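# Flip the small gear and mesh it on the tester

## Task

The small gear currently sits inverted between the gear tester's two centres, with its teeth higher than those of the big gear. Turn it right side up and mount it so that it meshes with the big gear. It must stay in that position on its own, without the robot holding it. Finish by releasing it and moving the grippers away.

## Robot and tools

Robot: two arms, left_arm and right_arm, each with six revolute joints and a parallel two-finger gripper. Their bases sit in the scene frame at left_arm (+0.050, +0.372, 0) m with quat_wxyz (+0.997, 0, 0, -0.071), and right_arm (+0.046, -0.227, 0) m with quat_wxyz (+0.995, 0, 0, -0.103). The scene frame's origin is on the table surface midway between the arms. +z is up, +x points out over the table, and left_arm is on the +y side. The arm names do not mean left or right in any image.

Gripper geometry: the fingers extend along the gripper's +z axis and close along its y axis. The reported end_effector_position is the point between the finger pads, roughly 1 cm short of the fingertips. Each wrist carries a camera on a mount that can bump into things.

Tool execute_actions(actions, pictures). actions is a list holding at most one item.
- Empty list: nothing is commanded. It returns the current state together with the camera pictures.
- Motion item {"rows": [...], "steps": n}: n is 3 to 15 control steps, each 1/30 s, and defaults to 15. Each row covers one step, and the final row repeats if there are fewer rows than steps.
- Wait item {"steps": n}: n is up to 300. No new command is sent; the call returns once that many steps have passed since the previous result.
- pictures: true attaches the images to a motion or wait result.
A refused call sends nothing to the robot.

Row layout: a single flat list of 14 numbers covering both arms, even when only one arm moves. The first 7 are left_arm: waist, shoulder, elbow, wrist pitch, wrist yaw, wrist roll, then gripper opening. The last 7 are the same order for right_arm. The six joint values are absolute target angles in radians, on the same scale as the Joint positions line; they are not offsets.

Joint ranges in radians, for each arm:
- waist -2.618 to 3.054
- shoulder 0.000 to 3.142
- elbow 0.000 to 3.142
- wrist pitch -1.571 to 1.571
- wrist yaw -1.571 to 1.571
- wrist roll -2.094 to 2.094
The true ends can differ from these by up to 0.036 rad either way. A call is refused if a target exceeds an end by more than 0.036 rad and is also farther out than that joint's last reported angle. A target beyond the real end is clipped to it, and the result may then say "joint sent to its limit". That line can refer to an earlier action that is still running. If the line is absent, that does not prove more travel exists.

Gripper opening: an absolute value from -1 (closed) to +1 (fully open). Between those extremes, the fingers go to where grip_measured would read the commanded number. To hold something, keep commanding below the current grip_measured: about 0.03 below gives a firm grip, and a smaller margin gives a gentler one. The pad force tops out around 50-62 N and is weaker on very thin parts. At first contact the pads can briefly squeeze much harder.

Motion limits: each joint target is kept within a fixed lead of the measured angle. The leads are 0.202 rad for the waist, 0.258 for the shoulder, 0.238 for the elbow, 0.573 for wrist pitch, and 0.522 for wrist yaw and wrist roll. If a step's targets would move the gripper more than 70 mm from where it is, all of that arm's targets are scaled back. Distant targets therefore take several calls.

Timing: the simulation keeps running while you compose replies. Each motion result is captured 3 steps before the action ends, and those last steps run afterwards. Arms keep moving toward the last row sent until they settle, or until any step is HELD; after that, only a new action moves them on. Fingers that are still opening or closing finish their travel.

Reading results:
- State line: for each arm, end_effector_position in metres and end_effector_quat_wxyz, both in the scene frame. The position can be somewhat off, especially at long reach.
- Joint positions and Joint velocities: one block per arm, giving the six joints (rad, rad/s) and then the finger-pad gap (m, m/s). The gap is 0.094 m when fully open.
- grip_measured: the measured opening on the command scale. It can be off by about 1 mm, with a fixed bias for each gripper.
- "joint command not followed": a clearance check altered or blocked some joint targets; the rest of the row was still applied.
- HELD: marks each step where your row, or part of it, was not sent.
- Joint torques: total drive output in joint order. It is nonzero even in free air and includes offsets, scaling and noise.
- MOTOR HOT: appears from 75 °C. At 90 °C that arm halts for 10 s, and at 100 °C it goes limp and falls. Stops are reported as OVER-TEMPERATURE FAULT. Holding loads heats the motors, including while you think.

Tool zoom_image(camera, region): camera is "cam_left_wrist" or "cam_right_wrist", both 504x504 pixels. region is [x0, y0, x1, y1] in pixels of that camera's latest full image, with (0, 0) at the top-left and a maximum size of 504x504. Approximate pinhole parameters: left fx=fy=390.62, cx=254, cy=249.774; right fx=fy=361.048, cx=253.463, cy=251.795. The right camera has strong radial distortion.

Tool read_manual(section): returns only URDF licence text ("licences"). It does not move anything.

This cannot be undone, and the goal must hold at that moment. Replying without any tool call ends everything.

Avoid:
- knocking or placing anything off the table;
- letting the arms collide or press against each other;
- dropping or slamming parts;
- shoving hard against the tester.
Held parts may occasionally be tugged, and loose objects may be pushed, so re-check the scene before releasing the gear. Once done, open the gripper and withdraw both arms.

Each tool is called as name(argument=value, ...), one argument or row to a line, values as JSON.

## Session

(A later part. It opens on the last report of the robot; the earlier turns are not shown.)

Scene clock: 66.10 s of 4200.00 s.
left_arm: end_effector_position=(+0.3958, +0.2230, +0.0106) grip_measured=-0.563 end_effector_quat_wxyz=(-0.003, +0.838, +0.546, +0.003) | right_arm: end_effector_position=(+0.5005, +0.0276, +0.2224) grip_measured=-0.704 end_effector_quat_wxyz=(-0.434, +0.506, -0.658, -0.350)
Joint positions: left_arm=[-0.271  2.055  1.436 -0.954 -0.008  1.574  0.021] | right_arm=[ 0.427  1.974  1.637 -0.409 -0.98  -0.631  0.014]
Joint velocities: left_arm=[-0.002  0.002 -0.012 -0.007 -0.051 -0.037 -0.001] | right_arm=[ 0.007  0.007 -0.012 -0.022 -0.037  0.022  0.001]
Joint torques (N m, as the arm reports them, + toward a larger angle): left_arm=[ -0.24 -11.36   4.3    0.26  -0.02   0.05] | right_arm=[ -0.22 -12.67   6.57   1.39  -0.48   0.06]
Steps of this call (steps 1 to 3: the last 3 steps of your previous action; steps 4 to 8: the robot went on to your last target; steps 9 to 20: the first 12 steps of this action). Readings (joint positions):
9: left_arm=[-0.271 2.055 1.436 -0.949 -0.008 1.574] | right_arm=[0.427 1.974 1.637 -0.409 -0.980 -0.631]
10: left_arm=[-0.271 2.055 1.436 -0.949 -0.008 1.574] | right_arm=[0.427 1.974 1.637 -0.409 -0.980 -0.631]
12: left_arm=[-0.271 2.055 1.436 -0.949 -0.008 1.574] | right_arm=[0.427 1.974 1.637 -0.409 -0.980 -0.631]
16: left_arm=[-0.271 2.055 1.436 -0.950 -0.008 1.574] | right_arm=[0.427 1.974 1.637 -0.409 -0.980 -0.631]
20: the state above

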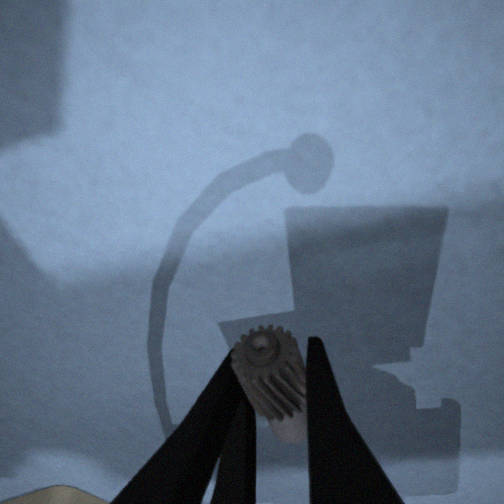

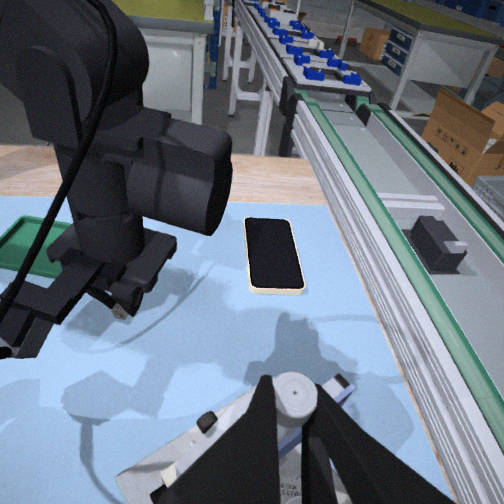

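execute_actions(
  actions=[
    {"rows": [
[-0.2745,2.058,1.450,-0.955,-0.010,1.576,-0.50, 0.4240,1.962,1.635,-0.390,-0.990,-0.6250,-0.732],
[-0.2745,2.056,1.462,-0.958,-0.010,1.576,-0.42, 0.4240,1.962,1.635,-0.390,-0.990,-0.6250,-0.732],
[-0.2745,2.055,1.468,-0.961,-0.010,1.576,-0.32, 0.4240,1.962,1.635,-0.390,-0.990,-0.6250,-0.732],
[-0.2745,2.055,1.472,-0.964,-0.010,1.576,-0.20, 0.4240,1.962,1.635,-0.390,-0.990,-0.6250,-0.732],
[-0.2745,2.055,1.475,-0.967,-0.010,1.576,-0.08, 0.4240,1.962,1.635,-0.390,-0.990,-0.6250,-0.732],
[-0.2745,2.055,1.478,-0.970,-0.010,1.576,0.04, 0.4240,1.962,1.635,-0.390,-0.990,-0.6250,-0.732],
[-0.2745,2.055,1.481,-0.973,-0.010,1.576,0.16, 0.4240,1.962,1.635,-0.390,-0.990,-0.6250,-0.732],
[-0.2745,2.055,1.484,-0.976,-0.010,1.576,0.28, 0.4240,1.962,1.635,-0.390,-0.990,-0.6250,-0.732],
[-0.2745,2.055,1.486,-0.976,-0.010,1.576,0.40, 0.4240,1.962,1.635,-0.390,-0.990,-0.6250,-0.732],
[-0.2745,2.055,1.486,-0.976,-0.010,1.576,0.50, 0.4240,1.962,1.635,-0.390,-0.990,-0.6250,-0.732],
[-0.2745,2.055,1.486,-0.976,-0.010,1.576,0.58, 0.4240,1.962,1.635,-0.390,-0.990,-0.6250,-0.732]
], "steps": 15},
  ],
  pictures=true,
)

Scene clock: 66.80 s of 4200.00 s.
left_arm: end_effector_position=(+0.3960, +0.2229, +0.0160) grip_measured=+0.568 end_effector_quat_wxyz=(-0.006, +0.838, +0.546, +0.001) | right_arm: end_effector_position=(+0.5005, +0.0276, +0.2224) grip_measured=-0.704 end_effector_quat_wxyz=(-0.434, +0.506, -0.658, -0.350)
Joint positions: left_arm=[-0.271  2.055  1.459 -0.984 -0.008  1.574  0.074] | right_arm=[ 0.427  1.974  1.637 -0.409 -0.98  -0.631  0.014]
Joint velocities: left_arm=[ 0.012  0.002  0.042  0.007 -0.007  0.007  0.021] | right_arm=[-0.007  0.002 -0.002 -0.051 -0.007 -0.081 -0.   ]
Joint torques (N m, as the arm reports them, + toward a larger angle): left_arm=[ -0.3  -11.72   6.66   0.19  -0.04   0.07] | right_arm=[ -0.25 -12.68   6.58   1.39  -0.48   0.07]
Steps of this call (steps 1 to 3: the last 3 steps of your previous action; steps 4 to 9: the robot went on to your last target; steps 10 to 21: the first 12 steps of this action). Readings (joint positions):
10: left_arm=[-0.271 2.055 1.436 -0.957 -0.008 1.574] | right_arm=[0.427 1.974 1.637 -0.409 -0.980 -0.631]
11: left_arm=[-0.271 2.055 1.437 -0.963 -0.008 1.574] | right_arm=[0.427 1.974 1.637 -0.409 -0.980 -0.631]
13: left_arm=[-0.271 2.055 1.440 -0.979 -0.008 1.574] | right_arm=[0.427 1.974 1.637 -0.409 -0.980 -0.631]
17: left_arm=[-0.271 2.055 1.446 -0.991 -0.008 1.574] | right_arm=[0.427 1.974 1.637 -0.409 -0.980 -0.631]
21: the state above

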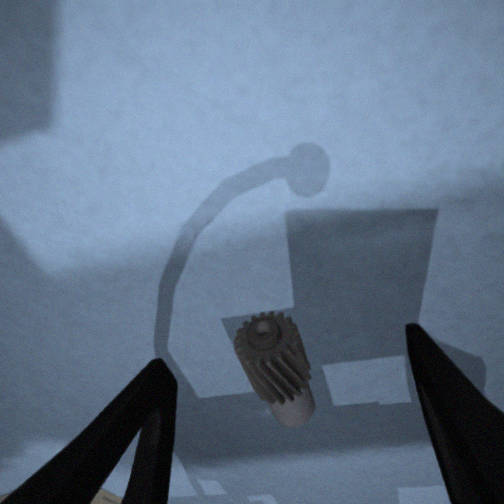

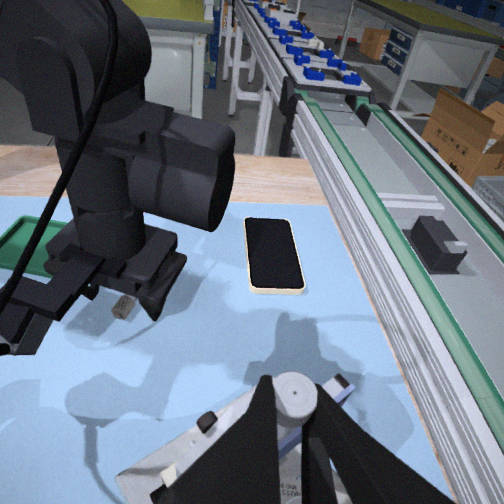

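zoom_image(
  camera="cam_left_wrist",
  region=[200, 290, 360, 450],
)

Region (200, 290, 360, 450) of cam_left_wrist's 504x504 image, scaled by 3.150, with more detail than that image has.

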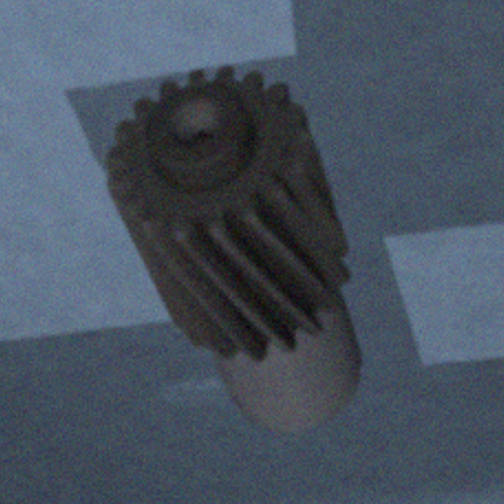

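execute_actions(
  actions=[
    {"rows": [
[-0.272,2.055,1.470,-0.972,-0.008,1.55,0.58, 0.4240,1.962,1.635,-0.390,-0.990,-0.6250,-0.732],
[-0.270,2.055,1.470,-0.972,-0.008,1.50,0.58, 0.4240,1.962,1.635,-0.390,-0.990,-0.6250,-0.732],
[-0.268,2.055,1.470,-0.972,-0.008,1.43,0.58, 0.4240,1.962,1.635,-0.390,-0.990,-0.6250,-0.732],
[-0.266,2.055,1.470,-0.972,-0.008,1.34,0.58, 0.4240,1.962,1.635,-0.390,-0.990,-0.6250,-0.732],
[-0.264,2.055,1.470,-0.972,-0.008,1.235,0.58, 0.4240,1.962,1.635,-0.390,-0.990,-0.6250,-0.732],
[-0.262,2.055,1.470,-0.972,-0.008,1.12,0.58, 0.4240,1.962,1.635,-0.390,-0.990,-0.6250,-0.732],
[-0.260,2.055,1.470,-0.972,-0.008,1.00,0.58, 0.4240,1.962,1.635,-0.390,-0.990,-0.6250,-0.732],
[-0.258,2.055,1.470,-0.972,-0.008,0.88,0.58, 0.4240,1.962,1.635,-0.390,-0.990,-0.6250,-0.732],
[-0.256,2.055,1.470,-0.972,-0.008,0.76,0.58, 0.4240,1.962,1.635,-0.390,-0.990,-0.6250,-0.732],
[-0.254,2.055,1.470,-0.972,-0.008,0.64,0.58, 0.4240,1.962,1.635,-0.390,-0.990,-0.6250,-0.732],
[-0.252,2.055,1.470,-0.972,-0.008,0.52,0.58, 0.4240,1.962,1.635,-0.390,-0.990,-0.6250,-0.732],
[-0.250,2.055,1.470,-0.972,-0.008,0.40,0.58, 0.4240,1.962,1.635,-0.390,-0.990,-0.6250,-0.732],
[-0.248,2.055,1.470,-0.972,-0.008,0.28,0.58, 0.4240,1.962,1.635,-0.390,-0.990,-0.6250,-0.732],
[-0.247,2.055,1.470,-0.972,-0.008,0.16,0.58, 0.4240,1.962,1.635,-0.390,-0.990,-0.6250,-0.732],
[-0.246,2.055,1.470,-0.972,-0.008,0.04,0.58, 0.4240,1.962,1.635,-0.390,-0.990,-0.6250,-0.732]
], "steps": 15},
  ],
  pictures=false,
)

execute_actions(
  actions=[
    {"rows": [
[-0.246,2.055,1.470,-0.972,-0.008,-0.08,0.58, 0.4240,1.962,1.635,-0.390,-0.990,-0.6250,-0.732],
[-0.246,2.055,1.470,-0.972,-0.008,-0.20,0.58, 0.4240,1.962,1.635,-0.390,-0.990,-0.6250,-0.732],
[-0.246,2.055,1.470,-0.972,-0.008,-0.32,0.58, 0.4240,1.962,1.635,-0.390,-0.990,-0.6250,-0.732],
[-0.246,2.055,1.470,-0.972,-0.008,-0.44,0.58, 0.4240,1.962,1.635,-0.390,-0.990,-0.6250,-0.732],
[-0.246,2.055,1.470,-0.972,-0.008,-0.56,0.58, 0.4240,1.962,1.635,-0.390,-0.990,-0.6250,-0.732],
[-0.246,2.055,1.470,-0.972,-0.008,-0.68,0.58, 0.4240,1.962,1.635,-0.390,-0.990,-0.6250,-0.732],
[-0.246,2.055,1.470,-0.972,-0.008,-0.80,0.58, 0.4240,1.962,1.635,-0.390,-0.990,-0.6250,-0.732],
[-0.246,2.055,1.470,-0.972,-0.008,-0.92,0.58, 0.4240,1.962,1.635,-0.390,-0.990,-0.6250,-0.732],
[-0.246,2.055,1.470,-0.972,-0.008,-1.04,0.58, 0.4240,1.962,1.635,-0.390,-0.990,-0.6250,-0.732],
[-0.246,2.055,1.470,-0.972,-0.008,-1.16,0.58, 0.4240,1.962,1.635,-0.390,-0.990,-0.6250,-0.732],
[-0.246,2.055,1.470,-0.972,-0.008,-1.27,0.58, 0.4240,1.962,1.635,-0.390,-0.990,-0.6250,-0.732],
[-0.246,2.055,1.470,-0.972,-0.008,-1.37,0.58, 0.4240,1.962,1.635,-0.390,-0.990,-0.6250,-0.732],
[-0.246,2.055,1.470,-0.972,-0.008,-1.45,0.58, 0.4240,1.962,1.635,-0.390,-0.990,-0.6250,-0.732],
[-0.246,2.055,1.470,-0.972,-0.008,-1.51,0.58, 0.4240,1.962,1.635,-0.390,-0.990,-0.6250,-0.732],
[-0.246,2.055,1.470,-0.972,-0.008,-1.558,0.58, 0.4240,1.962,1.635,-0.390,-0.990,-0.6250,-0.732]
], "steps": 15},
  ],
  pictures=false,
)

execute_actions(
  actions=[
    {"steps": 12},
  ],
  pictures=true,
)

Scene clock: 68.37 s of 4200.00 s.
left_arm: end_effector_position=(+0.3982, +0.2240, +0.0162) grip_measured=+0.578 end_effector_quat_wxyz=(-0.002, +0.593, +0.805, +0.004) | right_arm: end_effector_position=(+0.5005, +0.0276, +0.2224) grip_measured=-0.704 end_effector_quat_wxyz=(-0.434, +0.506, -0.658, -0.350)
Joint positions: left_arm=[-0.266  2.055  1.46  -0.979 -0.008  0.861  0.074] | right_arm=[ 0.427  1.974  1.637 -0.409 -0.98  -0.631  0.014]
Joint velocities: left_arm=[ 0.051 -0.007  0.002  0.051  0.022 -2.821  0.   ] | right_arm=[ 0.002  0.002 -0.012 -0.007 -0.007 -0.007 -0.001]
Joint torques (N m, as the arm reports them, + toward a larger angle): left_arm=[  0.79 -11.9    5.62   0.28  -0.05   0.  ] | right_arm=[ -0.25 -12.68   6.56   1.39  -0.48   0.07]
Steps of this call (steps 1 to 3: the last 3 steps of your previous action; steps 4 to 15: the robot went on to your last target; steps 16 to 35: nothing new was sent; steps 36 to 47: the first 12 steps of this action). Readings (joint positions):
36: left_arm=[-0.271 2.055 1.460 -0.980 -0.008 1.571] | right_arm=[0.427 1.974 1.637 -0.409 -0.980 -0.631]
37: left_arm=[-0.271 2.055 1.460 -0.980 -0.008 1.561] | right_arm=[0.427 1.974 1.637 -0.409 -0.980 -0.631]
39: left_arm=[-0.271 2.055 1.460 -0.979 -0.008 1.506] | right_arm=[0.427 1.974 1.637 -0.409 -0.980 -0.631]
43: left_arm=[-0.271 2.055 1.460 -0.979 -0.008 1.243] | right_arm=[0.427 1.974 1.637 -0.409 -0.980 -0.631]
47: the state above

Scene clock: 68.87 s of 4200.00 s.
left_arm: end_effector_position=(+0.4001, +0.2284, +0.0162) grip_measured=+0.578 end_effector_quat_wxyz=(+0.001, -0.112, +0.994, +0.004) | right_arm: end_effector_position=(+0.5005, +0.0276, +0.2224) grip_measured=-0.704 end_effector_quat_wxyz=(-0.434, +0.506, -0.658, -0.350)
Joint positions: left_arm=[-0.253  2.055  1.46  -0.979 -0.008 -0.619  0.074] | right_arm=[ 0.427  1.974  1.637 -0.409 -0.98  -0.631  0.014]
Joint velocities: left_arm=[-0.002  0.002 -0.012  0.007  0.051 -2.821 -0.   ] | right_arm=[-0.012 -0.027 -0.012 -0.007  0.081 -0.007 -0.   ]
Joint torques (N m, as the arm reports them, + toward a larger angle): left_arm=[  0.49 -11.75   5.57   0.23  -0.05   0.  ] | right_arm=[ -0.24 -12.66   6.58   1.39  -0.48   0.06]
Steps of this call (steps 1 to 3: the last 3 steps of your previous action; steps 4 to 15: the first 12 steps of this action). Readings (joint positions):
4: left_arm=[-0.256 2.055 1.460 -0.979 -0.008 0.466] | right_arm=[0.427 1.974 1.637 -0.409 -0.980 -0.631]
5: left_arm=[-0.255 2.055 1.460 -0.979 -0.008 0.367] | right_arm=[0.427 1.974 1.637 -0.409 -0.980 -0.631]
7: left_arm=[-0.253 2.055 1.460 -0.979 -0.008 0.170] | right_arm=[0.427 1.974 1.637 -0.409 -0.980 -0.631]
11: left_arm=[-0.253 2.055 1.460 -0.979 -0.008 -0.224] | right_arm=[0.427 1.974 1.637 -0.409 -0.980 -0.631]
15: the state above

Scene clock: 69.27 s of 4200.00 s.
left_arm: end_effector_position=(+0.4001, +0.2284, +0.0162) grip_measured=+0.578 end_effector_quat_wxyz=(+0.002, -0.508, +0.861, +0.004) | right_arm: end_effector_position=(+0.5005, +0.0276, +0.2224) grip_measured=-0.704 end_effector_quat_wxyz=(-0.434, +0.506, -0.658, -0.350)
Joint positions: left_arm=[-0.253  2.055  1.46  -0.979 -0.008 -1.461  0.074] | right_arm=[ 0.427  1.974  1.637 -0.409 -0.98  -0.631  0.014]
Joint velocities: left_arm=[-0.007  0.002  0.007  0.007  0.007 -0.711 -0.   ] | right_arm=[ 0.037  0.007 -0.007 -0.007  0.037  0.095 -0.   ]
Joint torques (N m, as the arm reports them, + toward a larger angle): left_arm=[  0.36 -11.78   5.67   0.27  -0.03  -0.01] | right_arm=[ -0.24 -12.67   6.6    1.39  -0.48   0.06]
Kept back: nothing.
Steps of this call (steps 1 to 3: the last 3 steps of your previous action; steps 4 to 12: the robot went on to your last target). Readings (joint positions):
1: left_arm=[-0.253 2.055 1.460 -0.979 -0.008 -0.717] | right_arm=[0.427 1.974 1.637 -0.409 -0.980 -0.631]
2: left_arm=[-0.253 2.055 1.460 -0.979 -0.008 -0.816] | right_arm=[0.427 1.974 1.637 -0.409 -0.980 -0.631]
4: left_arm=[-0.253 2.055 1.460 -0.979 -0.008 -1.013] | right_arm=[0.427 1.974 1.637 -0.409 -0.980 -0.631]
8: left_arm=[-0.253 2.055 1.460 -0.979 -0.008 -1.328] | right_arm=[0.427 1.974 1.637 -0.409 -0.980 -0.631]
12: the state above

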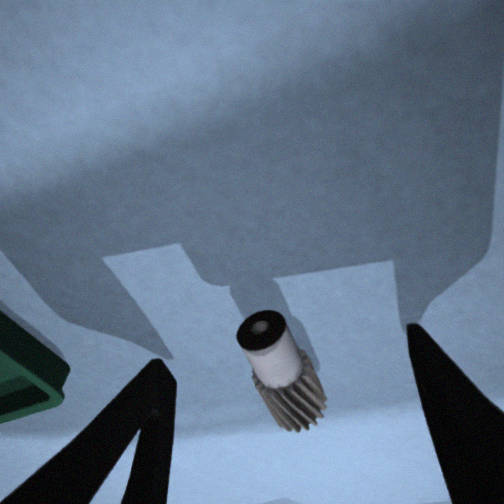

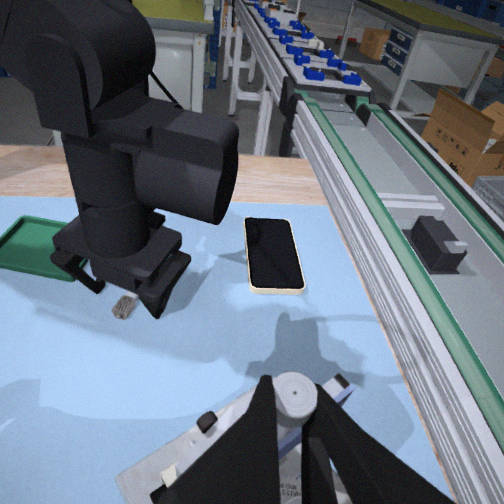

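execute_actions(
  actions=[
    {"rows": [
[-0.250,2.055,1.450,-0.970,-0.008,-1.560,0.50, 0.4240,1.962,1.635,-0.390,-0.990,-0.6250,-0.732],
[-0.250,2.055,1.445,-0.968,-0.008,-1.560,0.40, 0.4240,1.962,1.635,-0.390,-0.990,-0.6250,-0.732],
[-0.250,2.055,1.443,-0.966,-0.008,-1.560,0.28, 0.4240,1.962,1.635,-0.390,-0.990,-0.6250,-0.732],
[-0.250,2.055,1.441,-0.964,-0.008,-1.560,0.16, 0.4240,1.962,1.635,-0.390,-0.990,-0.6250,-0.732],
[-0.250,2.055,1.440,-0.962,-0.008,-1.560,0.04, 0.4240,1.962,1.635,-0.390,-0.990,-0.6250,-0.732],
[-0.250,2.055,1.439,-0.962,-0.008,-1.560,-0.08, 0.4240,1.962,1.635,-0.390,-0.990,-0.6250,-0.732],
[-0.250,2.055,1.438,-0.962,-0.008,-1.560,-0.20, 0.4240,1.962,1.635,-0.390,-0.990,-0.6250,-0.732],
[-0.250,2.055,1.438,-0.962,-0.008,-1.560,-0.30, 0.4240,1.962,1.635,-0.390,-0.990,-0.6250,-0.732],
[-0.250,2.055,1.438,-0.962,-0.008,-1.560,-0.38, 0.4240,1.962,1.635,-0.390,-0.990,-0.6250,-0.732],
[-0.250,2.055,1.438,-0.962,-0.008,-1.560,-0.42, 0.4240,1.962,1.635,-0.390,-0.990,-0.6250,-0.732]
], "steps": 15},
  ],
  pictures=true,
)

Scene clock: 69.90 s of 4200.00 s.
left_arm: end_effector_position=(+0.4020, +0.2276, +0.0162) grip_measured=-0.417 end_effector_quat_wxyz=(+0.005, -0.547, +0.837, -0.000) | right_arm: end_effector_position=(+0.5005, +0.0276, +0.2224) grip_measured=-0.704 end_effector_quat_wxyz=(-0.434, +0.506, -0.658, -0.350)
Joint positions: left_arm=[-0.253  2.055  1.46  -0.97  -0.008 -1.553  0.027] | right_arm=[ 0.427  1.974  1.637 -0.409 -0.98  -0.631  0.014]
Joint velocities: left_arm=[-0.002  0.002 -0.017 -0.051 -0.037  0.022 -0.003] | right_arm=[ 0.007 -0.017 -0.002  0.095 -0.022  0.007  0.001]
Joint torques (N m, as the arm reports them, + toward a larger angle): left_arm=[  0.14 -11.87   3.58   0.22  -0.05  -0.08] | right_arm=[ -0.25 -12.67   6.57   1.39  -0.47   0.07]
Steps of this call (steps 1 to 7: the robot went on to your last target; steps 8 to 19: the first 12 steps of this action). Readings (joint positions):
8: left_arm=[-0.253 2.055 1.460 -0.979 -0.008 -1.537] | right_arm=[0.427 1.974 1.637 -0.409 -0.980 -0.631]
9: left_arm=[-0.253 2.055 1.460 -0.978 -0.008 -1.541] | right_arm=[0.427 1.974 1.637 -0.409 -0.980 -0.631]
11: left_arm=[-0.253 2.055 1.460 -0.977 -0.008 -1.545] | right_arm=[0.427 1.974 1.637 -0.409 -0.980 -0.631]
15: left_arm=[-0.253 2.055 1.460 -0.972 -0.008 -1.550] | right_arm=[0.427 1.974 1.637 -0.409 -0.980 -0.631]
19: the state above

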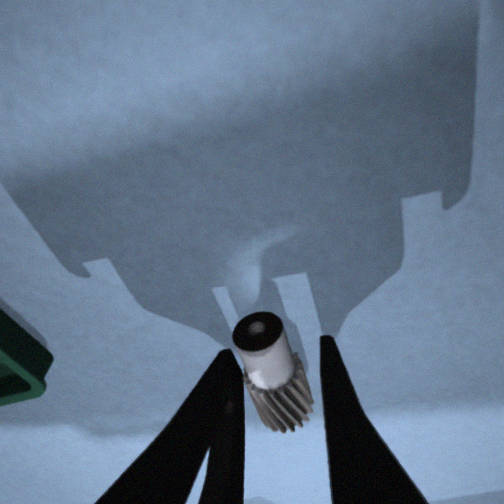

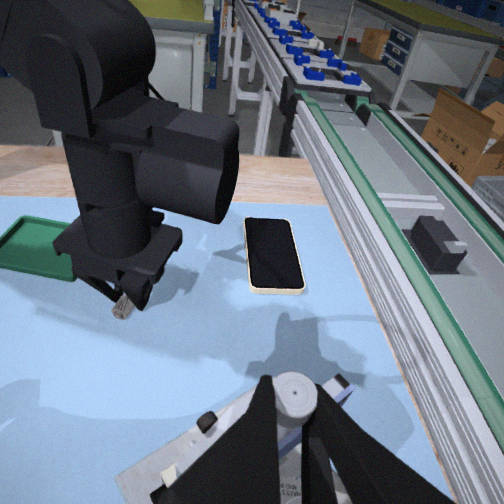

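execute_actions(
  actions=[
    {"rows": [
[-0.250,2.055,1.437,-0.965,-0.008,-1.560,-0.42, 0.4240,1.962,1.635,-0.390,-0.990,-0.6250,-0.732],
[-0.250,2.055,1.436,-0.965,-0.008,-1.560,-0.42, 0.4240,1.962,1.635,-0.390,-0.990,-0.6250,-0.732],
[-0.250,2.055,1.435,-0.965,-0.008,-1.560,-0.42, 0.4240,1.962,1.635,-0.390,-0.990,-0.6250,-0.732],
[-0.250,2.055,1.434,-0.965,-0.008,-1.560,-0.42, 0.4240,1.962,1.635,-0.390,-0.990,-0.6250,-0.732]
], "steps": 12},
  ],
  pictures=true,
)

Scene clock: 70.57 s of 4200.00 s.
left_arm: end_effector_position=(+0.4022, +0.2275, +0.0162) grip_measured=-0.418 end_effector_quat_wxyz=(+0.005, -0.547, +0.837, -0.000) | right_arm: end_effector_position=(+0.5005, +0.0276, +0.2224) grip_measured=-0.704 end_effector_quat_wxyz=(-0.434, +0.506, -0.658, -0.350)
Joint positions: left_arm=[-0.253  2.055  1.46  -0.97  -0.008 -1.554  0.027] | right_arm=[ 0.427  1.974  1.637 -0.409 -0.98  -0.631  0.014]
Joint velocities: left_arm=[-0.007 -0.017 -0.002  0.007 -0.022  0.051 -0.001] | right_arm=[ 0.007 -0.007 -0.002 -0.037 -0.037 -0.022  0.   ]
Joint torques (N m, as the arm reports them, + toward a larger angle): left_arm=[  0.26 -11.87   3.26   0.3   -0.03  -0.07] | right_arm=[ -0.24 -12.66   6.59   1.38  -0.48   0.07]
Steps of this call (steps 1 to 3: the last 3 steps of your previous action; steps 4 to 11: the robot went on to your last target; steps 12 to 20: the first 9 steps of this action). Readings (joint positions):
12: left_arm=[-0.253 2.055 1.460 -0.970 -0.008 -1.554] | right_arm=[0.427 1.974 1.637 -0.409 -0.980 -0.631]
13: left_arm=[-0.253 2.055 1.460 -0.970 -0.008 -1.554] | right_arm=[0.427 1.974 1.637 -0.409 -0.980 -0.631]
15: left_arm=[-0.253 2.055 1.460 -0.970 -0.008 -1.554] | right_arm=[0.427 1.974 1.637 -0.409 -0.980 -0.631]
19: left_arm=[-0.253 2.055 1.460 -0.970 -0.008 -1.554] | right_arm=[0.427 1.974 1.637 -0.409 -0.980 -0.631]
20: the state above

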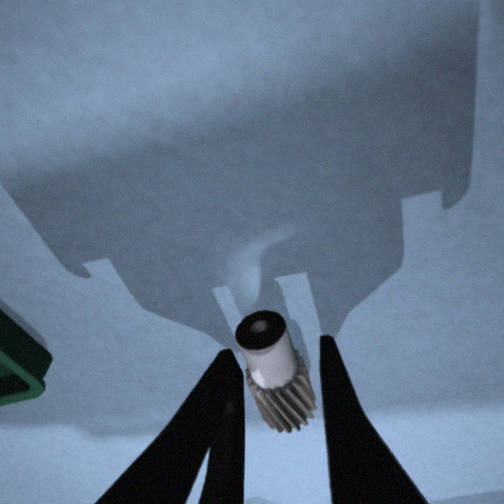

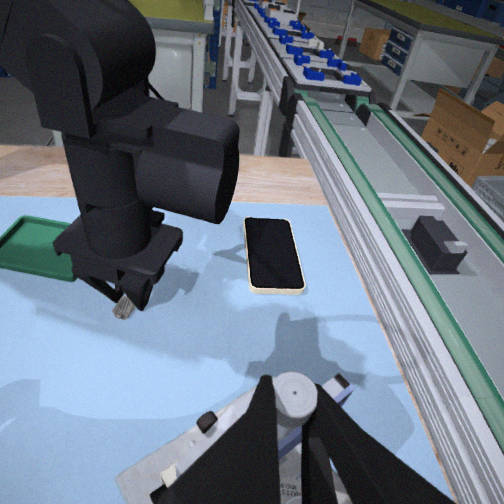

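execute_actions(
  actions=[
    {"rows": [
[-0.250,2.055,1.432,-0.965,-0.008,-1.560,-0.42, 0.4240,1.962,1.635,-0.390,-0.990,-0.6250,-0.732],
[-0.250,2.055,1.430,-0.965,-0.008,-1.560,-0.42, 0.4240,1.962,1.635,-0.390,-0.990,-0.6250,-0.732],
[-0.250,2.055,1.428,-0.965,-0.008,-1.560,-0.42, 0.4240,1.962,1.635,-0.390,-0.990,-0.6250,-0.732],
[-0.250,2.055,1.428,-0.965,-0.008,-1.560,-0.42, 0.4240,1.962,1.635,-0.390,-0.990,-0.6250,-0.732],
[-0.250,2.055,1.436,-0.965,-0.008,-1.560,-0.42, 0.4240,1.962,1.635,-0.390,-0.990,-0.6250,-0.732]
], "steps": 12},
  ],
  pictures=false,
)

Scene clock: 71.03 s of 4200.00 s.
left_arm: end_effector_position=(+0.3983, +0.2291, +0.0130) grip_measured=-0.418 end_effector_quat_wxyz=(+0.002, -0.547, +0.837, +0.005) | right_arm: end_effector_position=(+0.5005, +0.0276, +0.2224) grip_measured=-0.704 end_effector_quat_wxyz=(-0.434, +0.506, -0.658, -0.350)
Joint positions: left_arm=[-0.253  2.055  1.447 -0.968 -0.008 -1.554  0.027] | right_arm=[ 0.427  1.974  1.637 -0.409 -0.98  -0.631  0.014]
Joint velocities: left_arm=[ 0.017 -0.012 -0.012 -0.066  0.037 -0.037 -0.001] | right_arm=[-0.007  0.002 -0.002  0.022  0.007 -0.037 -0.   ]
Joint torques (N m, as the arm reports them, + toward a larger angle): left_arm=[  0.23 -12.04   4.3    0.23  -0.03  -0.05] | right_arm=[ -0.23 -12.66   6.59   1.39  -0.48   0.06]
Steps of this call (steps 1 to 3: the last 3 steps of your previous action; steps 4 to 5: the robot went on to your last target; steps 6 to 14: the first 9 steps of this action). Readings (joint positions):
6: left_arm=[-0.253 2.055 1.459 -0.969 -0.008 -1.554] | right_arm=[0.427 1.974 1.637 -0.409 -0.980 -0.631]
7: left_arm=[-0.253 2.055 1.457 -0.968 -0.008 -1.554] | right_arm=[0.427 1.974 1.637 -0.409 -0.980 -0.631]
9: left_arm=[-0.253 2.055 1.449 -0.968 -0.008 -1.554] | right_arm=[0.427 1.974 1.637 -0.409 -0.980 -0.631]
13: left_arm=[-0.253 2.055 1.447 -0.968 -0.008 -1.554] | right_arm=[0.427 1.974 1.637 -0.409 -0.980 -0.631]
14: the state above

execute_actions(
  actions=[
    {"rows": [
[-0.250,2.055,1.445,-0.968,-0.008,-1.556,-0.47, 0.4240,1.962,1.635,-0.390,-0.990,-0.6250,-0.732],
[-0.250,2.055,1.447,-0.968,-0.008,-1.556,-0.52, 0.4240,1.962,1.635,-0.390,-0.990,-0.6250,-0.732],
[-0.250,2.055,1.447,-0.968,-0.008,-1.556,-0.56, 0.4240,1.962,1.635,-0.390,-0.990,-0.6250,-0.732],
[-0.250,2.055,1.447,-0.968,-0.008,-1.556,-0.59, 0.4240,1.962,1.635,-0.390,-0.990,-0.6250,-0.732],
[-0.250,2.055,1.447,-0.968,-0.008,-1.556,-0.61, 0.4240,1.962,1.635,-0.390,-0.990,-0.6250,-0.732],
[-0.250,2.055,1.447,-0.968,-0.008,-1.556,-0.625, 0.4240,1.962,1.635,-0.390,-0.990,-0.6250,-0.732],
[-0.250,2.055,1.447,-0.968,-0.008,-1.556,-0.64, 0.4240,1.962,1.635,-0.390,-0.990,-0.6250,-0.732],
[-0.250,2.055,1.447,-0.968,-0.008,-1.556,-0.655, 0.4240,1.962,1.635,-0.390,-0.990,-0.6250,-0.732],
[-0.250,2.055,1.447,-0.968,-0.008,-1.556,-0.67, 0.4240,1.962,1.635,-0.390,-0.990,-0.6250,-0.732]
], "steps": 15},
  ],
  pictures=true,
)

Scene clock: 71.70 s of 4200.00 s.
left_arm: end_effector_position=(+0.3983, +0.2291, +0.0130) grip_measured=-0.646 end_effector_quat_wxyz=(+0.002, -0.547, +0.837, +0.005) | right_arm: end_effector_position=(+0.5005, +0.0276, +0.2224) grip_measured=-0.704 end_effector_quat_wxyz=(-0.434, +0.506, -0.658, -0.350)
Joint positions: left_arm=[-0.253  2.055  1.447 -0.968 -0.008 -1.554  0.017] | right_arm=[ 0.427  1.974  1.637 -0.409 -0.98  -0.631  0.014]
Joint velocities: left_arm=[ 0.017 -0.002 -0.007 -0.022 -0.022 -0.022 -0.   ] | right_arm=[ 0.012 -0.022 -0.002  0.022 -0.007  0.037 -0.   ]
Joint torques (N m, as the arm reports them, + toward a larger angle): left_arm=[  0.12 -11.76   5.05   0.22  -0.03  -0.02] | right_arm=[ -0.23 -12.67   6.56   1.39  -0.47   0.06]
Steps of this call (steps 1 to 3: the last 3 steps of your previous action; steps 4 to 8: the robot went on to your last target; steps 9 to 20: the first 12 steps of this action). Readings (joint positions):
9: left_arm=[-0.253 2.055 1.447 -0.968 -0.008 -1.554] | right_arm=[0.427 1.974 1.637 -0.409 -0.980 -0.631]
10: left_arm=[-0.253 2.055 1.447 -0.968 -0.008 -1.554] | right_arm=[0.427 1.974 1.637 -0.409 -0.980 -0.631]
12: left_arm=[-0.253 2.055 1.447 -0.968 -0.008 -1.554] | right_arm=[0.427 1.974 1.637 -0.409 -0.980 -0.631]
16: left_arm=[-0.253 2.055 1.447 -0.968 -0.008 -1.554] | right_arm=[0.427 1.974 1.637 -0.409 -0.980 -0.631]
20: the state above

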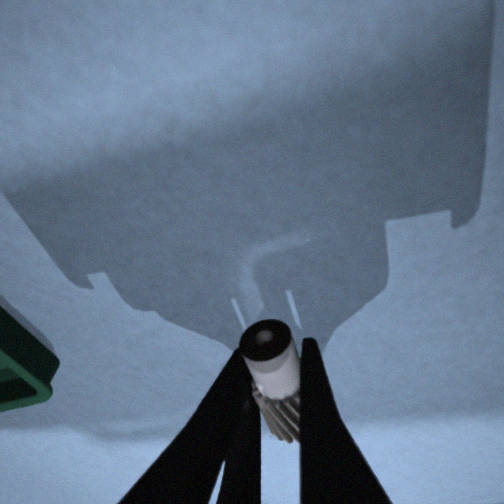

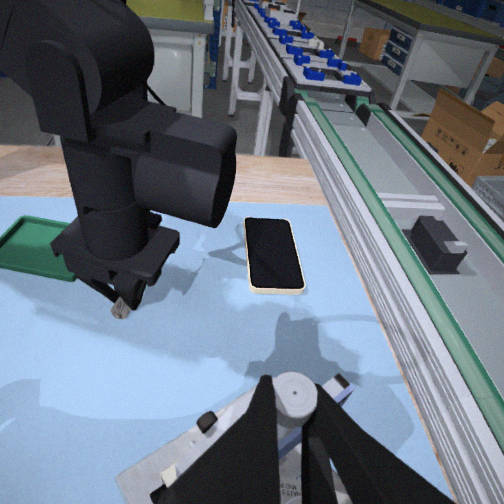

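zoom_image(
  camera="cam_left_wrist",
  region=[220, 300, 330, 450],
)

Region (220, 300, 330, 450) of cam_left_wrist's 504x504 image, scaled by 3.360, with more detail than that image has; it fills the left 370 columns of this view, and the rest is white.

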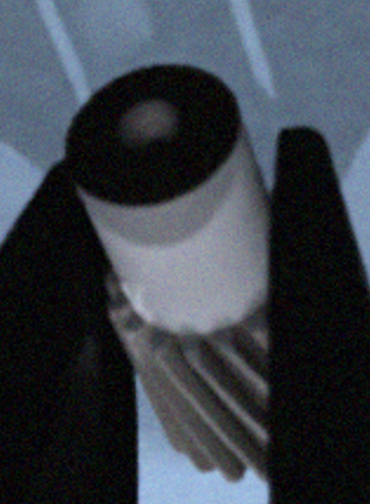

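execute_actions(
  actions=[
    {"rows": [
[-0.250,2.035,1.460,-0.965,-0.007,-1.554,-0.676, 0.424,1.961,1.638,-0.390,-0.992,-0.625,-0.732],
[-0.250,2.012,1.460,-0.955,-0.004,-1.547,-0.676, 0.424,1.960,1.642,-0.390,-0.994,-0.625,-0.732],
[-0.250,1.987,1.460,-0.939,0.000,-1.536,-0.676, 0.424,1.959,1.645,-0.389,-0.996,-0.624,-0.732],
[-0.251,1.961,1.450,-0.918,0.006,-1.521,-0.676, 0.424,1.958,1.648,-0.389,-0.997,-0.624,-0.732],
[-0.251,1.935,1.435,-0.890,0.014,-1.502,-0.676, 0.424,1.957,1.651,-0.389,-0.999,-0.624,-0.732],
[-0.251,1.909,1.417,-0.858,0.023,-1.480,-0.676, 0.424,1.956,1.655,-0.389,-1.001,-0.624,-0.732],
[-0.252,1.884,1.397,-0.821,0.034,-1.454,-0.676, 0.424,1.955,1.658,-0.388,-1.003,-0.623,-0.732],
[-0.252,1.859,1.374,-0.779,0.046,-1.425,-0.676, 0.424,1.954,1.661,-0.388,-1.005,-0.623,-0.732],
[-0.253,1.835,1.350,-0.733,0.059,-1.393,-0.676, 0.424,1.953,1.665,-0.388,-1.007,-0.623,-0.732],
[-0.254,1.812,1.326,-0.683,0.073,-1.359,-0.676, 0.424,1.952,1.668,-0.388,-1.009,-0.623,-0.732],
[-0.254,1.791,1.302,-0.629,0.088,-1.322,-0.676, 0.424,1.951,1.671,-0.388,-1.011,-0.623,-0.732],
[-0.255,1.771,1.278,-0.572,0.104,-1.282,-0.676, 0.424,1.950,1.674,-0.387,-1.012,-0.622,-0.732],
[-0.256,1.753,1.254,-0.511,0.121,-1.240,-0.676, 0.424,1.948,1.678,-0.387,-1.014,-0.622,-0.732],
[-0.257,1.736,1.230,-0.448,0.139,-1.196,-0.676, 0.424,1.947,1.681,-0.387,-1.016,-0.622,-0.732],
[-0.2575,1.722,1.206,-0.382,0.158,-1.151,-0.676, 0.424,1.946,1.684,-0.387,-1.018,-0.622,-0.732]
], "steps": 15},
  ],
  pictures=false,
)

execute_actions(
  actions=[
    {"rows": [
[-0.258,1.709,1.182,-0.314,0.177,-1.104,-0.676, 0.424,1.945,1.688,-0.386,-1.020,-0.621,-0.732],
[-0.259,1.699,1.158,-0.244,0.197,-1.055,-0.676, 0.424,1.944,1.691,-0.386,-1.022,-0.621,-0.732],
[-0.260,1.691,1.134,-0.172,0.217,-1.006,-0.676, 0.424,1.943,1.694,-0.386,-1.024,-0.621,-0.732],
[-0.261,1.685,1.110,-0.100,0.238,-0.955,-0.676, 0.424,1.942,1.698,-0.386,-1.025,-0.621,-0.732],
[-0.262,1.681,1.086,-0.026,0.259,-0.904,-0.676, 0.424,1.941,1.701,-0.386,-1.027,-0.621,-0.732],
[-0.263,1.680,1.063,0.049,0.280,-0.852,-0.676, 0.424,1.940,1.704,-0.385,-1.029,-0.620,-0.732],
[-0.264,1.680,1.041,0.124,0.301,-0.801,-0.676, 0.424,1.939,1.707,-0.385,-1.031,-0.620,-0.732],
[-0.265,1.682,1.020,0.200,0.323,-0.748,-0.676, 0.424,1.938,1.711,-0.385,-1.033,-0.620,-0.732],
[-0.266,1.687,1.000,0.275,0.344,-0.696,-0.676, 0.424,1.937,1.714,-0.385,-1.035,-0.620,-0.732],
[-0.267,1.695,0.981,0.350,0.365,-0.645,-0.676, 0.424,1.936,1.717,-0.384,-1.037,-0.619,-0.732],
[-0.268,1.707,0.963,0.424,0.386,-0.594,-0.676, 0.424,1.935,1.721,-0.384,-1.039,-0.619,-0.732],
[-0.269,1.722,0.946,0.496,0.407,-0.543,-0.676, 0.424,1.934,1.724,-0.384,-1.040,-0.619,-0.732],
[-0.270,1.740,0.930,0.568,0.427,-0.494,-0.676, 0.424,1.933,1.727,-0.384,-1.042,-0.619,-0.732],
[-0.271,1.760,0.915,0.638,0.447,-0.445,-0.676, 0.424,1.932,1.730,-0.384,-1.044,-0.619,-0.732],
[-0.2715,1.783,0.901,0.706,0.466,-0.398,-0.676, 0.424,1.931,1.734,-0.383,-1.046,-0.618,-0.732]
], "steps": 15},
  ],
  pictures=false,
)

execute_actions(
  actions=[
    {"rows": [
[-0.272,1.807,0.888,0.772,0.485,-0.353,-0.676, 0.424,1.930,1.737,-0.383,-1.048,-0.618,-0.732],
[-0.273,1.833,0.876,0.835,0.503,-0.309,-0.676, 0.424,1.929,1.740,-0.383,-1.050,-0.618,-0.732],
[-0.274,1.859,0.864,0.896,0.520,-0.267,-0.676, 0.424,1.928,1.744,-0.383,-1.052,-0.618,-0.732],
[-0.275,1.886,0.853,0.953,0.536,-0.227,-0.676, 0.424,1.926,1.747,-0.382,-1.054,-0.617,-0.732],
[-0.275,1.912,0.842,1.007,0.551,-0.190,-0.676, 0.424,1.925,1.750,-0.382,-1.055,-0.617,-0.732],
[-0.276,1.937,0.832,1.057,0.565,-0.156,-0.676, 0.424,1.924,1.753,-0.382,-1.057,-0.617,-0.732],
[-0.277,1.961,0.822,1.103,0.578,-0.124,-0.676, 0.424,1.923,1.757,-0.382,-1.059,-0.617,-0.732],
[-0.277,1.983,0.813,1.145,0.590,-0.095,-0.676, 0.424,1.922,1.760,-0.381,-1.061,-0.616,-0.732],
[-0.278,2.002,0.805,1.182,0.601,-0.069,-0.676, 0.424,1.921,1.763,-0.381,-1.063,-0.616,-0.732],
[-0.278,2.019,0.797,1.214,0.610,-0.047,-0.676, 0.424,1.920,1.767,-0.381,-1.065,-0.616,-0.732],
[-0.278,2.032,0.790,1.242,0.618,-0.028,-0.676, 0.424,1.919,1.770,-0.381,-1.067,-0.616,-0.732],
[-0.279,2.042,0.784,1.263,0.624,-0.013,-0.676, 0.424,1.918,1.773,-0.381,-1.068,-0.616,-0.732],
[-0.279,2.049,0.780,1.279,0.628,-0.002,-0.676, 0.424,1.917,1.776,-0.380,-1.070,-0.615,-0.732],
[-0.279,2.053,0.777,1.289,0.631,0.005,-0.676, 0.424,1.916,1.780,-0.380,-1.072,-0.615,-0.732],
[-0.279,2.055,0.775,1.292,0.632,0.007,-0.676, 0.424,1.915,1.783,-0.380,-1.074,-0.615,-0.732]
], "steps": 15},
  ],
  pictures=false,
)

execute_actions(
  actions=[
    {"steps": 15},
  ],
  pictures=true,
)

Scene clock: 75.67 s of 4200.00 s.
left_arm: end_effector_position=(+0.4275, +0.2059, +0.0801) grip_measured=-0.646 end_effector_quat_wxyz=(+0.085, -0.475, +0.863, -0.147) | right_arm: end_effector_position=(+0.5005, +0.0276, +0.2224) grip_measured=-0.704 end_effector_quat_wxyz=(-0.434, +0.506, -0.658, -0.350)
Joint positions: left_arm=[-0.253  1.821  1.34  -0.751  0.05  -1.41   0.017] | right_arm=[ 0.427  1.974  1.637 -0.409 -0.981 -0.631  0.014]
Joint velocities: left_arm=[-0.007 -0.716 -0.657  1.209  0.374  0.813 -0.   ] | right_arm=[-0.017 -0.002 -0.007 -0.081  0.007 -0.007 -0.   ]
Joint torques (N m, as the arm reports them, + toward a larger angle): left_arm=[ -0.17 -10.79   4.08   0.71   0.01   0.02] | right_arm=[ -0.26 -13.67   9.25   1.42  -0.72   0.1 ]
Steps of this call (steps 1 to 3: the last 3 steps of your previous action; steps 4 to 15: the robot went on to your last target; steps 16 to 90: nothing new was sent; then 0.57 s passed at rest; steps 91 to 102: the first 12 steps of this action). Readings (joint positions):
91: left_arm=[-0.253 2.055 1.447 -0.968 -0.008 -1.554] | right_arm=[0.427 1.974 1.637 -0.409 -0.980 -0.631]
92: left_arm=[-0.253 2.054 1.447 -0.967 -0.008 -1.554] | right_arm=[0.427 1.974 1.637 -0.409 -0.980 -0.631]
94: left_arm=[-0.253 2.040 1.447 -0.961 -0.005 -1.548] | right_arm=[0.427 1.974 1.637 -0.409 -0.980 -0.631]
98: left_arm=[-0.253 1.941 1.415 -0.891 0.013 -1.503] | right_arm=[0.427 1.974 1.637 -0.409 -0.980 -0.631]
102: the state above

Scene clock: 76.17 s of 4200.00 s.
left_arm: end_effector_position=(+0.4753, +0.1360, +0.1359) grip_measured=-0.646 end_effector_quat_wxyz=(+0.328, -0.085, +0.863, -0.376) | right_arm: end_effector_position=(+0.5004, +0.0279, +0.2277) grip_measured=-0.704 end_effector_quat_wxyz=(-0.434, +0.506, -0.657, -0.352)
Joint positions: left_arm=[-0.255  1.709  0.984  0.17   0.307 -0.765  0.017] | right_arm=[ 0.427  1.974  1.657 -0.429 -0.984 -0.631  0.014]
Joint velocities: left_arm=[-0.037 -0.007 -0.549  2.029  0.579  1.473 -0.003] | right_arm=[ 0.002  0.007  0.066 -0.095 -0.007 -0.066 -0.001]
Joint torques (N m, as the arm reports them, + toward a larger angle): left_arm=[-0.52 -8.28  5.91  1.76  0.2   0.07] | right_arm=[ -0.19 -14.99  11.05   1.73  -1.02   0.14]
Steps of this call (steps 1 to 3: the last 3 steps of your previous action; steps 4 to 15: the first 12 steps of this action). Readings (joint positions):
4: left_arm=[-0.253 1.748 1.242 -0.554 0.104 -1.274] | right_arm=[0.427 1.974 1.637 -0.409 -0.981 -0.631]
5: left_arm=[-0.253 1.737 1.217 -0.498 0.120 -1.234] | right_arm=[0.427 1.974 1.637 -0.409 -0.981 -0.631]
7: left_arm=[-0.253 1.721 1.165 -0.377 0.154 -1.150] | right_arm=[0.427 1.974 1.639 -0.410 -0.981 -0.631]
11: left_arm=[-0.253 1.709 1.068 -0.112 0.229 -0.963] | right_arm=[0.427 1.974 1.647 -0.419 -0.983 -0.631]
15: the state above

Scene clock: 76.67 s of 4200.00 s.
left_arm: end_effector_position=(+0.4658, +0.0879, +0.1170) grip_measured=-0.646 end_effector_quat_wxyz=(+0.551, +0.281, +0.693, -0.372) | right_arm: end_effector_position=(+0.5002, +0.0283, +0.2374) grip_measured=-0.704 end_effector_quat_wxyz=(-0.434, +0.507, -0.656, -0.354)
Joint positions: left_arm=[-0.269  2.019  0.804  1.076  0.565 -0.133  0.017] | right_arm=[ 0.426  1.974  1.694 -0.467 -0.99  -0.632  0.014]
Joint velocities: left_arm=[-0.017  0.447 -0.256  1.048  0.286  0.784  0.   ] | right_arm=[-0.002 -0.017  0.09  -0.081 -0.125  0.007 -0.001]
Joint torques (N m, as the arm reports them, + toward a larger angle): left_arm=[ -0.66 -11.19   4.22   2.04   0.16   0.  ] | right_arm=[ -0.21 -16.38  11.83   2.06  -1.24   0.15]
Steps of this call (steps 1 to 3: the last 3 steps of your previous action; steps 4 to 15: the first 12 steps of this action). Readings (joint positions):
4: left_arm=[-0.261 1.748 0.931 0.467 0.389 -0.567] | right_arm=[0.427 1.974 1.667 -0.440 -0.986 -0.632]
5: left_arm=[-0.263 1.769 0.921 0.540 0.409 -0.519] | right_arm=[0.427 1.974 1.669 -0.442 -0.986 -0.632]
7: left_arm=[-0.265 1.819 0.898 0.679 0.447 -0.426] | right_arm=[0.427 1.974 1.674 -0.447 -0.987 -0.632]
11: left_arm=[-0.267 1.932 0.848 0.911 0.513 -0.262] | right_arm=[0.427 1.974 1.684 -0.458 -0.988 -0.632]
15: the state above

Scene clock: 77.17 s of 4200.00 s.
left_arm: end_effector_position=(+0.4556, +0.0825, +0.1370) grip_measured=-0.646 end_effector_quat_wxyz=(+0.615, +0.348, +0.615, -0.350) | right_arm: end_effector_position=(+0.5001, +0.0282, +0.2410) grip_measured=-0.704 end_effector_quat_wxyz=(-0.434, +0.507, -0.654, -0.355)
Joint positions: left_arm=[-0.271  2.051  0.783  1.27   0.619 -0.003  0.017] | right_arm=[ 0.426  1.974  1.706 -0.479 -0.994 -0.632  0.014]
Joint velocities: left_arm=[ 0.012 -0.012  0.017  0.066  0.007 -0.051  0.001] | right_arm=[ 0.007  0.007 -0.002 -0.022 -0.022 -0.022 -0.   ]
Joint torques (N m, as the arm reports them, + toward a larger angle): left_arm=[ -0.67 -10.29   3.63   1.83   0.11   0.  ] | right_arm=[ -0.16 -16.6   12.01   2.11  -1.31   0.17]
Kept back: nothing.
Steps of this call (steps 1 to 3: the last 3 steps of your previous action; steps 4 to 15: the robot went on to your last target). Readings (joint positions):
1: left_arm=[-0.269 2.033 0.797 1.107 0.575 -0.109] | right_arm=[0.426 1.974 1.697 -0.469 -0.991 -0.632]
2: left_arm=[-0.270 2.042 0.791 1.135 0.584 -0.088] | right_arm=[0.426 1.974 1.699 -0.472 -0.992 -0.632]
4: left_arm=[-0.270 2.051 0.784 1.178 0.598 -0.055] | right_arm=[0.426 1.974 1.704 -0.476 -0.993 -0.632]
8: left_arm=[-0.271 2.051 0.783 1.238 0.612 -0.022] | right_arm=[0.426 1.974 1.706 -0.479 -0.994 -0.632]
15: the state above

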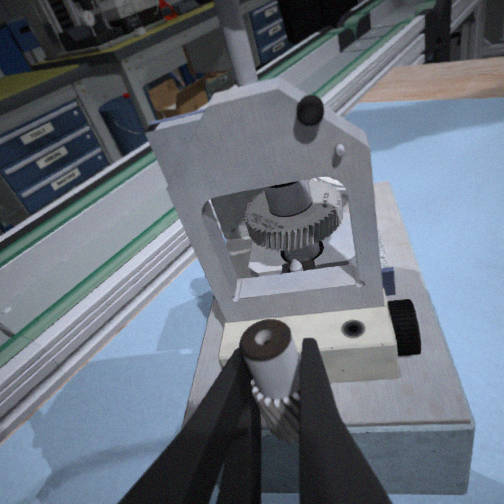

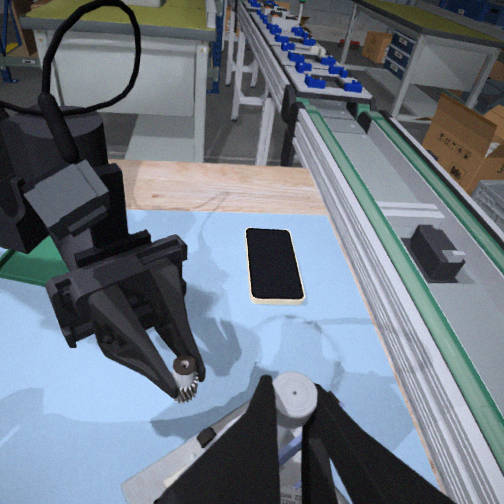

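execute_actions(
  actions=[
    {"rows": [
[-0.280,2.055,0.800,1.275,0.612,0.004,-0.676, 0.424,1.915,1.786,-0.380,-1.075,-0.615,-0.732],
[-0.282,2.056,0.812,1.265,0.608,0.004,-0.676, 0.424,1.915,1.788,-0.380,-1.076,-0.615,-0.732],
[-0.284,2.058,0.820,1.258,0.605,0.004,-0.676, 0.424,1.915,1.788,-0.380,-1.076,-0.615,-0.732],
[-0.287,2.060,0.828,1.254,0.602,0.004,-0.676, 0.424,1.915,1.788,-0.380,-1.076,-0.615,-0.732],
[-0.290,2.063,0.835,1.250,0.599,0.004,-0.676, 0.424,1.915,1.788,-0.380,-1.076,-0.615,-0.732],
[-0.293,2.066,0.842,1.246,0.596,0.004,-0.676, 0.424,1.915,1.788,-0.380,-1.076,-0.615,-0.732],
[-0.296,2.070,0.849,1.243,0.593,0.004,-0.676, 0.424,1.915,1.788,-0.380,-1.076,-0.615,-0.732],
[-0.299,2.074,0.856,1.239,0.590,0.004,-0.676, 0.424,1.915,1.788,-0.380,-1.076,-0.615,-0.732],
[-0.302,2.077,0.864,1.235,0.587,0.004,-0.676, 0.424,1.915,1.788,-0.380,-1.076,-0.615,-0.732],
[-0.305,2.081,0.871,1.231,0.584,0.004,-0.676, 0.424,1.915,1.788,-0.380,-1.076,-0.615,-0.732],
[-0.308,2.085,0.878,1.228,0.581,0.004,-0.676, 0.424,1.915,1.788,-0.380,-1.076,-0.615,-0.732],
[-0.311,2.088,0.885,1.224,0.578,0.004,-0.676, 0.424,1.915,1.788,-0.380,-1.076,-0.615,-0.732],
[-0.314,2.092,0.893,1.220,0.575,0.004,-0.676, 0.424,1.915,1.788,-0.380,-1.076,-0.615,-0.732],
[-0.317,2.096,0.900,1.216,0.572,0.004,-0.676, 0.424,1.915,1.788,-0.380,-1.076,-0.615,-0.732],
[-0.319,2.099,0.907,1.213,0.570,0.004,-0.676, 0.424,1.915,1.788,-0.380,-1.076,-0.615,-0.732]
], "steps": 15},
  ],
  pictures=false,
)

execute_actions(
  actions=[
    {"steps": 10},
  ],
  pictures=true,
)

Scene clock: 77.93 s of 4200.00 s.
left_arm: end_effector_position=(+0.4635, +0.0681, +0.1483) grip_measured=-0.646 end_effector_quat_wxyz=(+0.625, +0.352, +0.603, -0.349) | right_arm: end_effector_position=(+0.5001, +0.0282, +0.2410) grip_measured=-0.704 end_effector_quat_wxyz=(-0.434, +0.507, -0.654, -0.355)
Joint positions: left_arm=[-0.296  2.065  0.847  1.249  0.6    0.001  0.017] | right_arm=[ 0.426  1.974  1.706 -0.479 -0.994 -0.632  0.014]
Joint velocities: left_arm=[-0.09   0.11   0.193 -0.11  -0.11  -0.022 -0.001] | right_arm=[-0.032 -0.007 -0.012  0.022 -0.066  0.007 -0.001]
Joint torques (N m, as the arm reports them, + toward a larger angle): left_arm=[-0.44 -9.68  6.03  1.55 -0.19  0.01] | right_arm=[ -0.15 -16.6   12.35   2.1   -1.34   0.17]
Steps of this call (steps 1 to 11: the robot went on to your last target; steps 12 to 23: the first 12 steps of this action). Readings (joint positions):
12: left_arm=[-0.271 2.051 0.783 1.275 0.621 0.001] | right_arm=[0.426 1.974 1.706 -0.479 -0.994 -0.632]
13: left_arm=[-0.271 2.051 0.783 1.275 0.621 0.001] | right_arm=[0.426 1.974 1.706 -0.479 -0.994 -0.632]
15: left_arm=[-0.272 2.051 0.785 1.271 0.619 0.001] | right_arm=[0.426 1.974 1.706 -0.479 -0.994 -0.632]
19: left_arm=[-0.282 2.053 0.813 1.256 0.610 0.001] | right_arm=[0.426 1.974 1.706 -0.479 -0.994 -0.632]
23: the state above

Scene clock: 78.27 s of 4200.00 s.
left_arm: end_effector_position=(+0.4678, +0.0603, +0.1430) grip_measured=-0.646 end_effector_quat_wxyz=(+0.619, +0.351, +0.610, -0.349) | right_arm: end_effector_position=(+0.5001, +0.0282, +0.2410) grip_measured=-0.704 end_effector_quat_wxyz=(-0.434, +0.507, -0.654, -0.355)
Joint positions: left_arm=[-0.311  2.087  0.878  1.222  0.583  0.001  0.017] | right_arm=[ 0.426  1.974  1.706 -0.479 -0.994 -0.632  0.014]
Joint velocities: left_arm=[-0.002  0.007  0.002 -0.051 -0.037  0.022  0.002] | right_arm=[-0.012 -0.002 -0.007  0.007  0.007 -0.022 -0.001]
Joint torques (N m, as the arm reports them, + toward a larger angle): left_arm=[ -0.51 -10.14   6.14   1.64  -0.09   0.03] | right_arm=[ -0.13 -16.63  12.34   2.1   -1.33   0.18]
Kept back: nothing.
Steps of this call (steps 1 to 3: the last 3 steps of your previous action; steps 4 to 10: the robot went on to your last target). Readings (joint positions):
1: left_arm=[-0.300 2.070 0.854 1.246 0.597 0.001] | right_arm=[0.426 1.974 1.706 -0.479 -0.994 -0.632]
2: left_arm=[-0.303 2.074 0.861 1.242 0.595 0.001] | right_arm=[0.426 1.974 1.706 -0.479 -0.994 -0.632]
4: left_arm=[-0.308 2.083 0.873 1.234 0.589 0.001] | right_arm=[0.426 1.974 1.706 -0.479 -0.994 -0.632]
8: left_arm=[-0.311 2.087 0.878 1.224 0.585 0.001] | right_arm=[0.426 1.974 1.706 -0.479 -0.994 -0.632]
10: the state above

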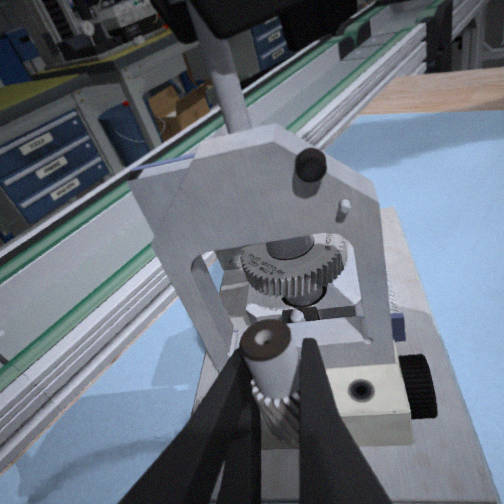

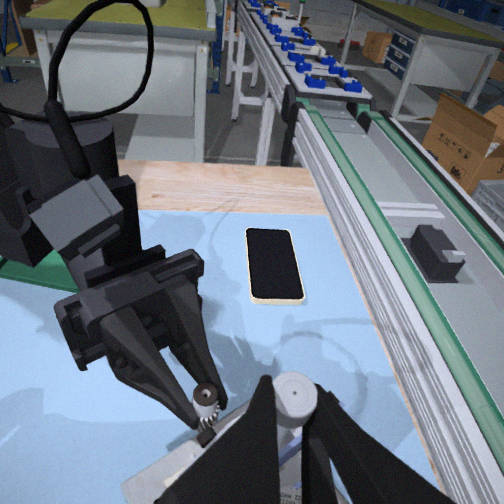

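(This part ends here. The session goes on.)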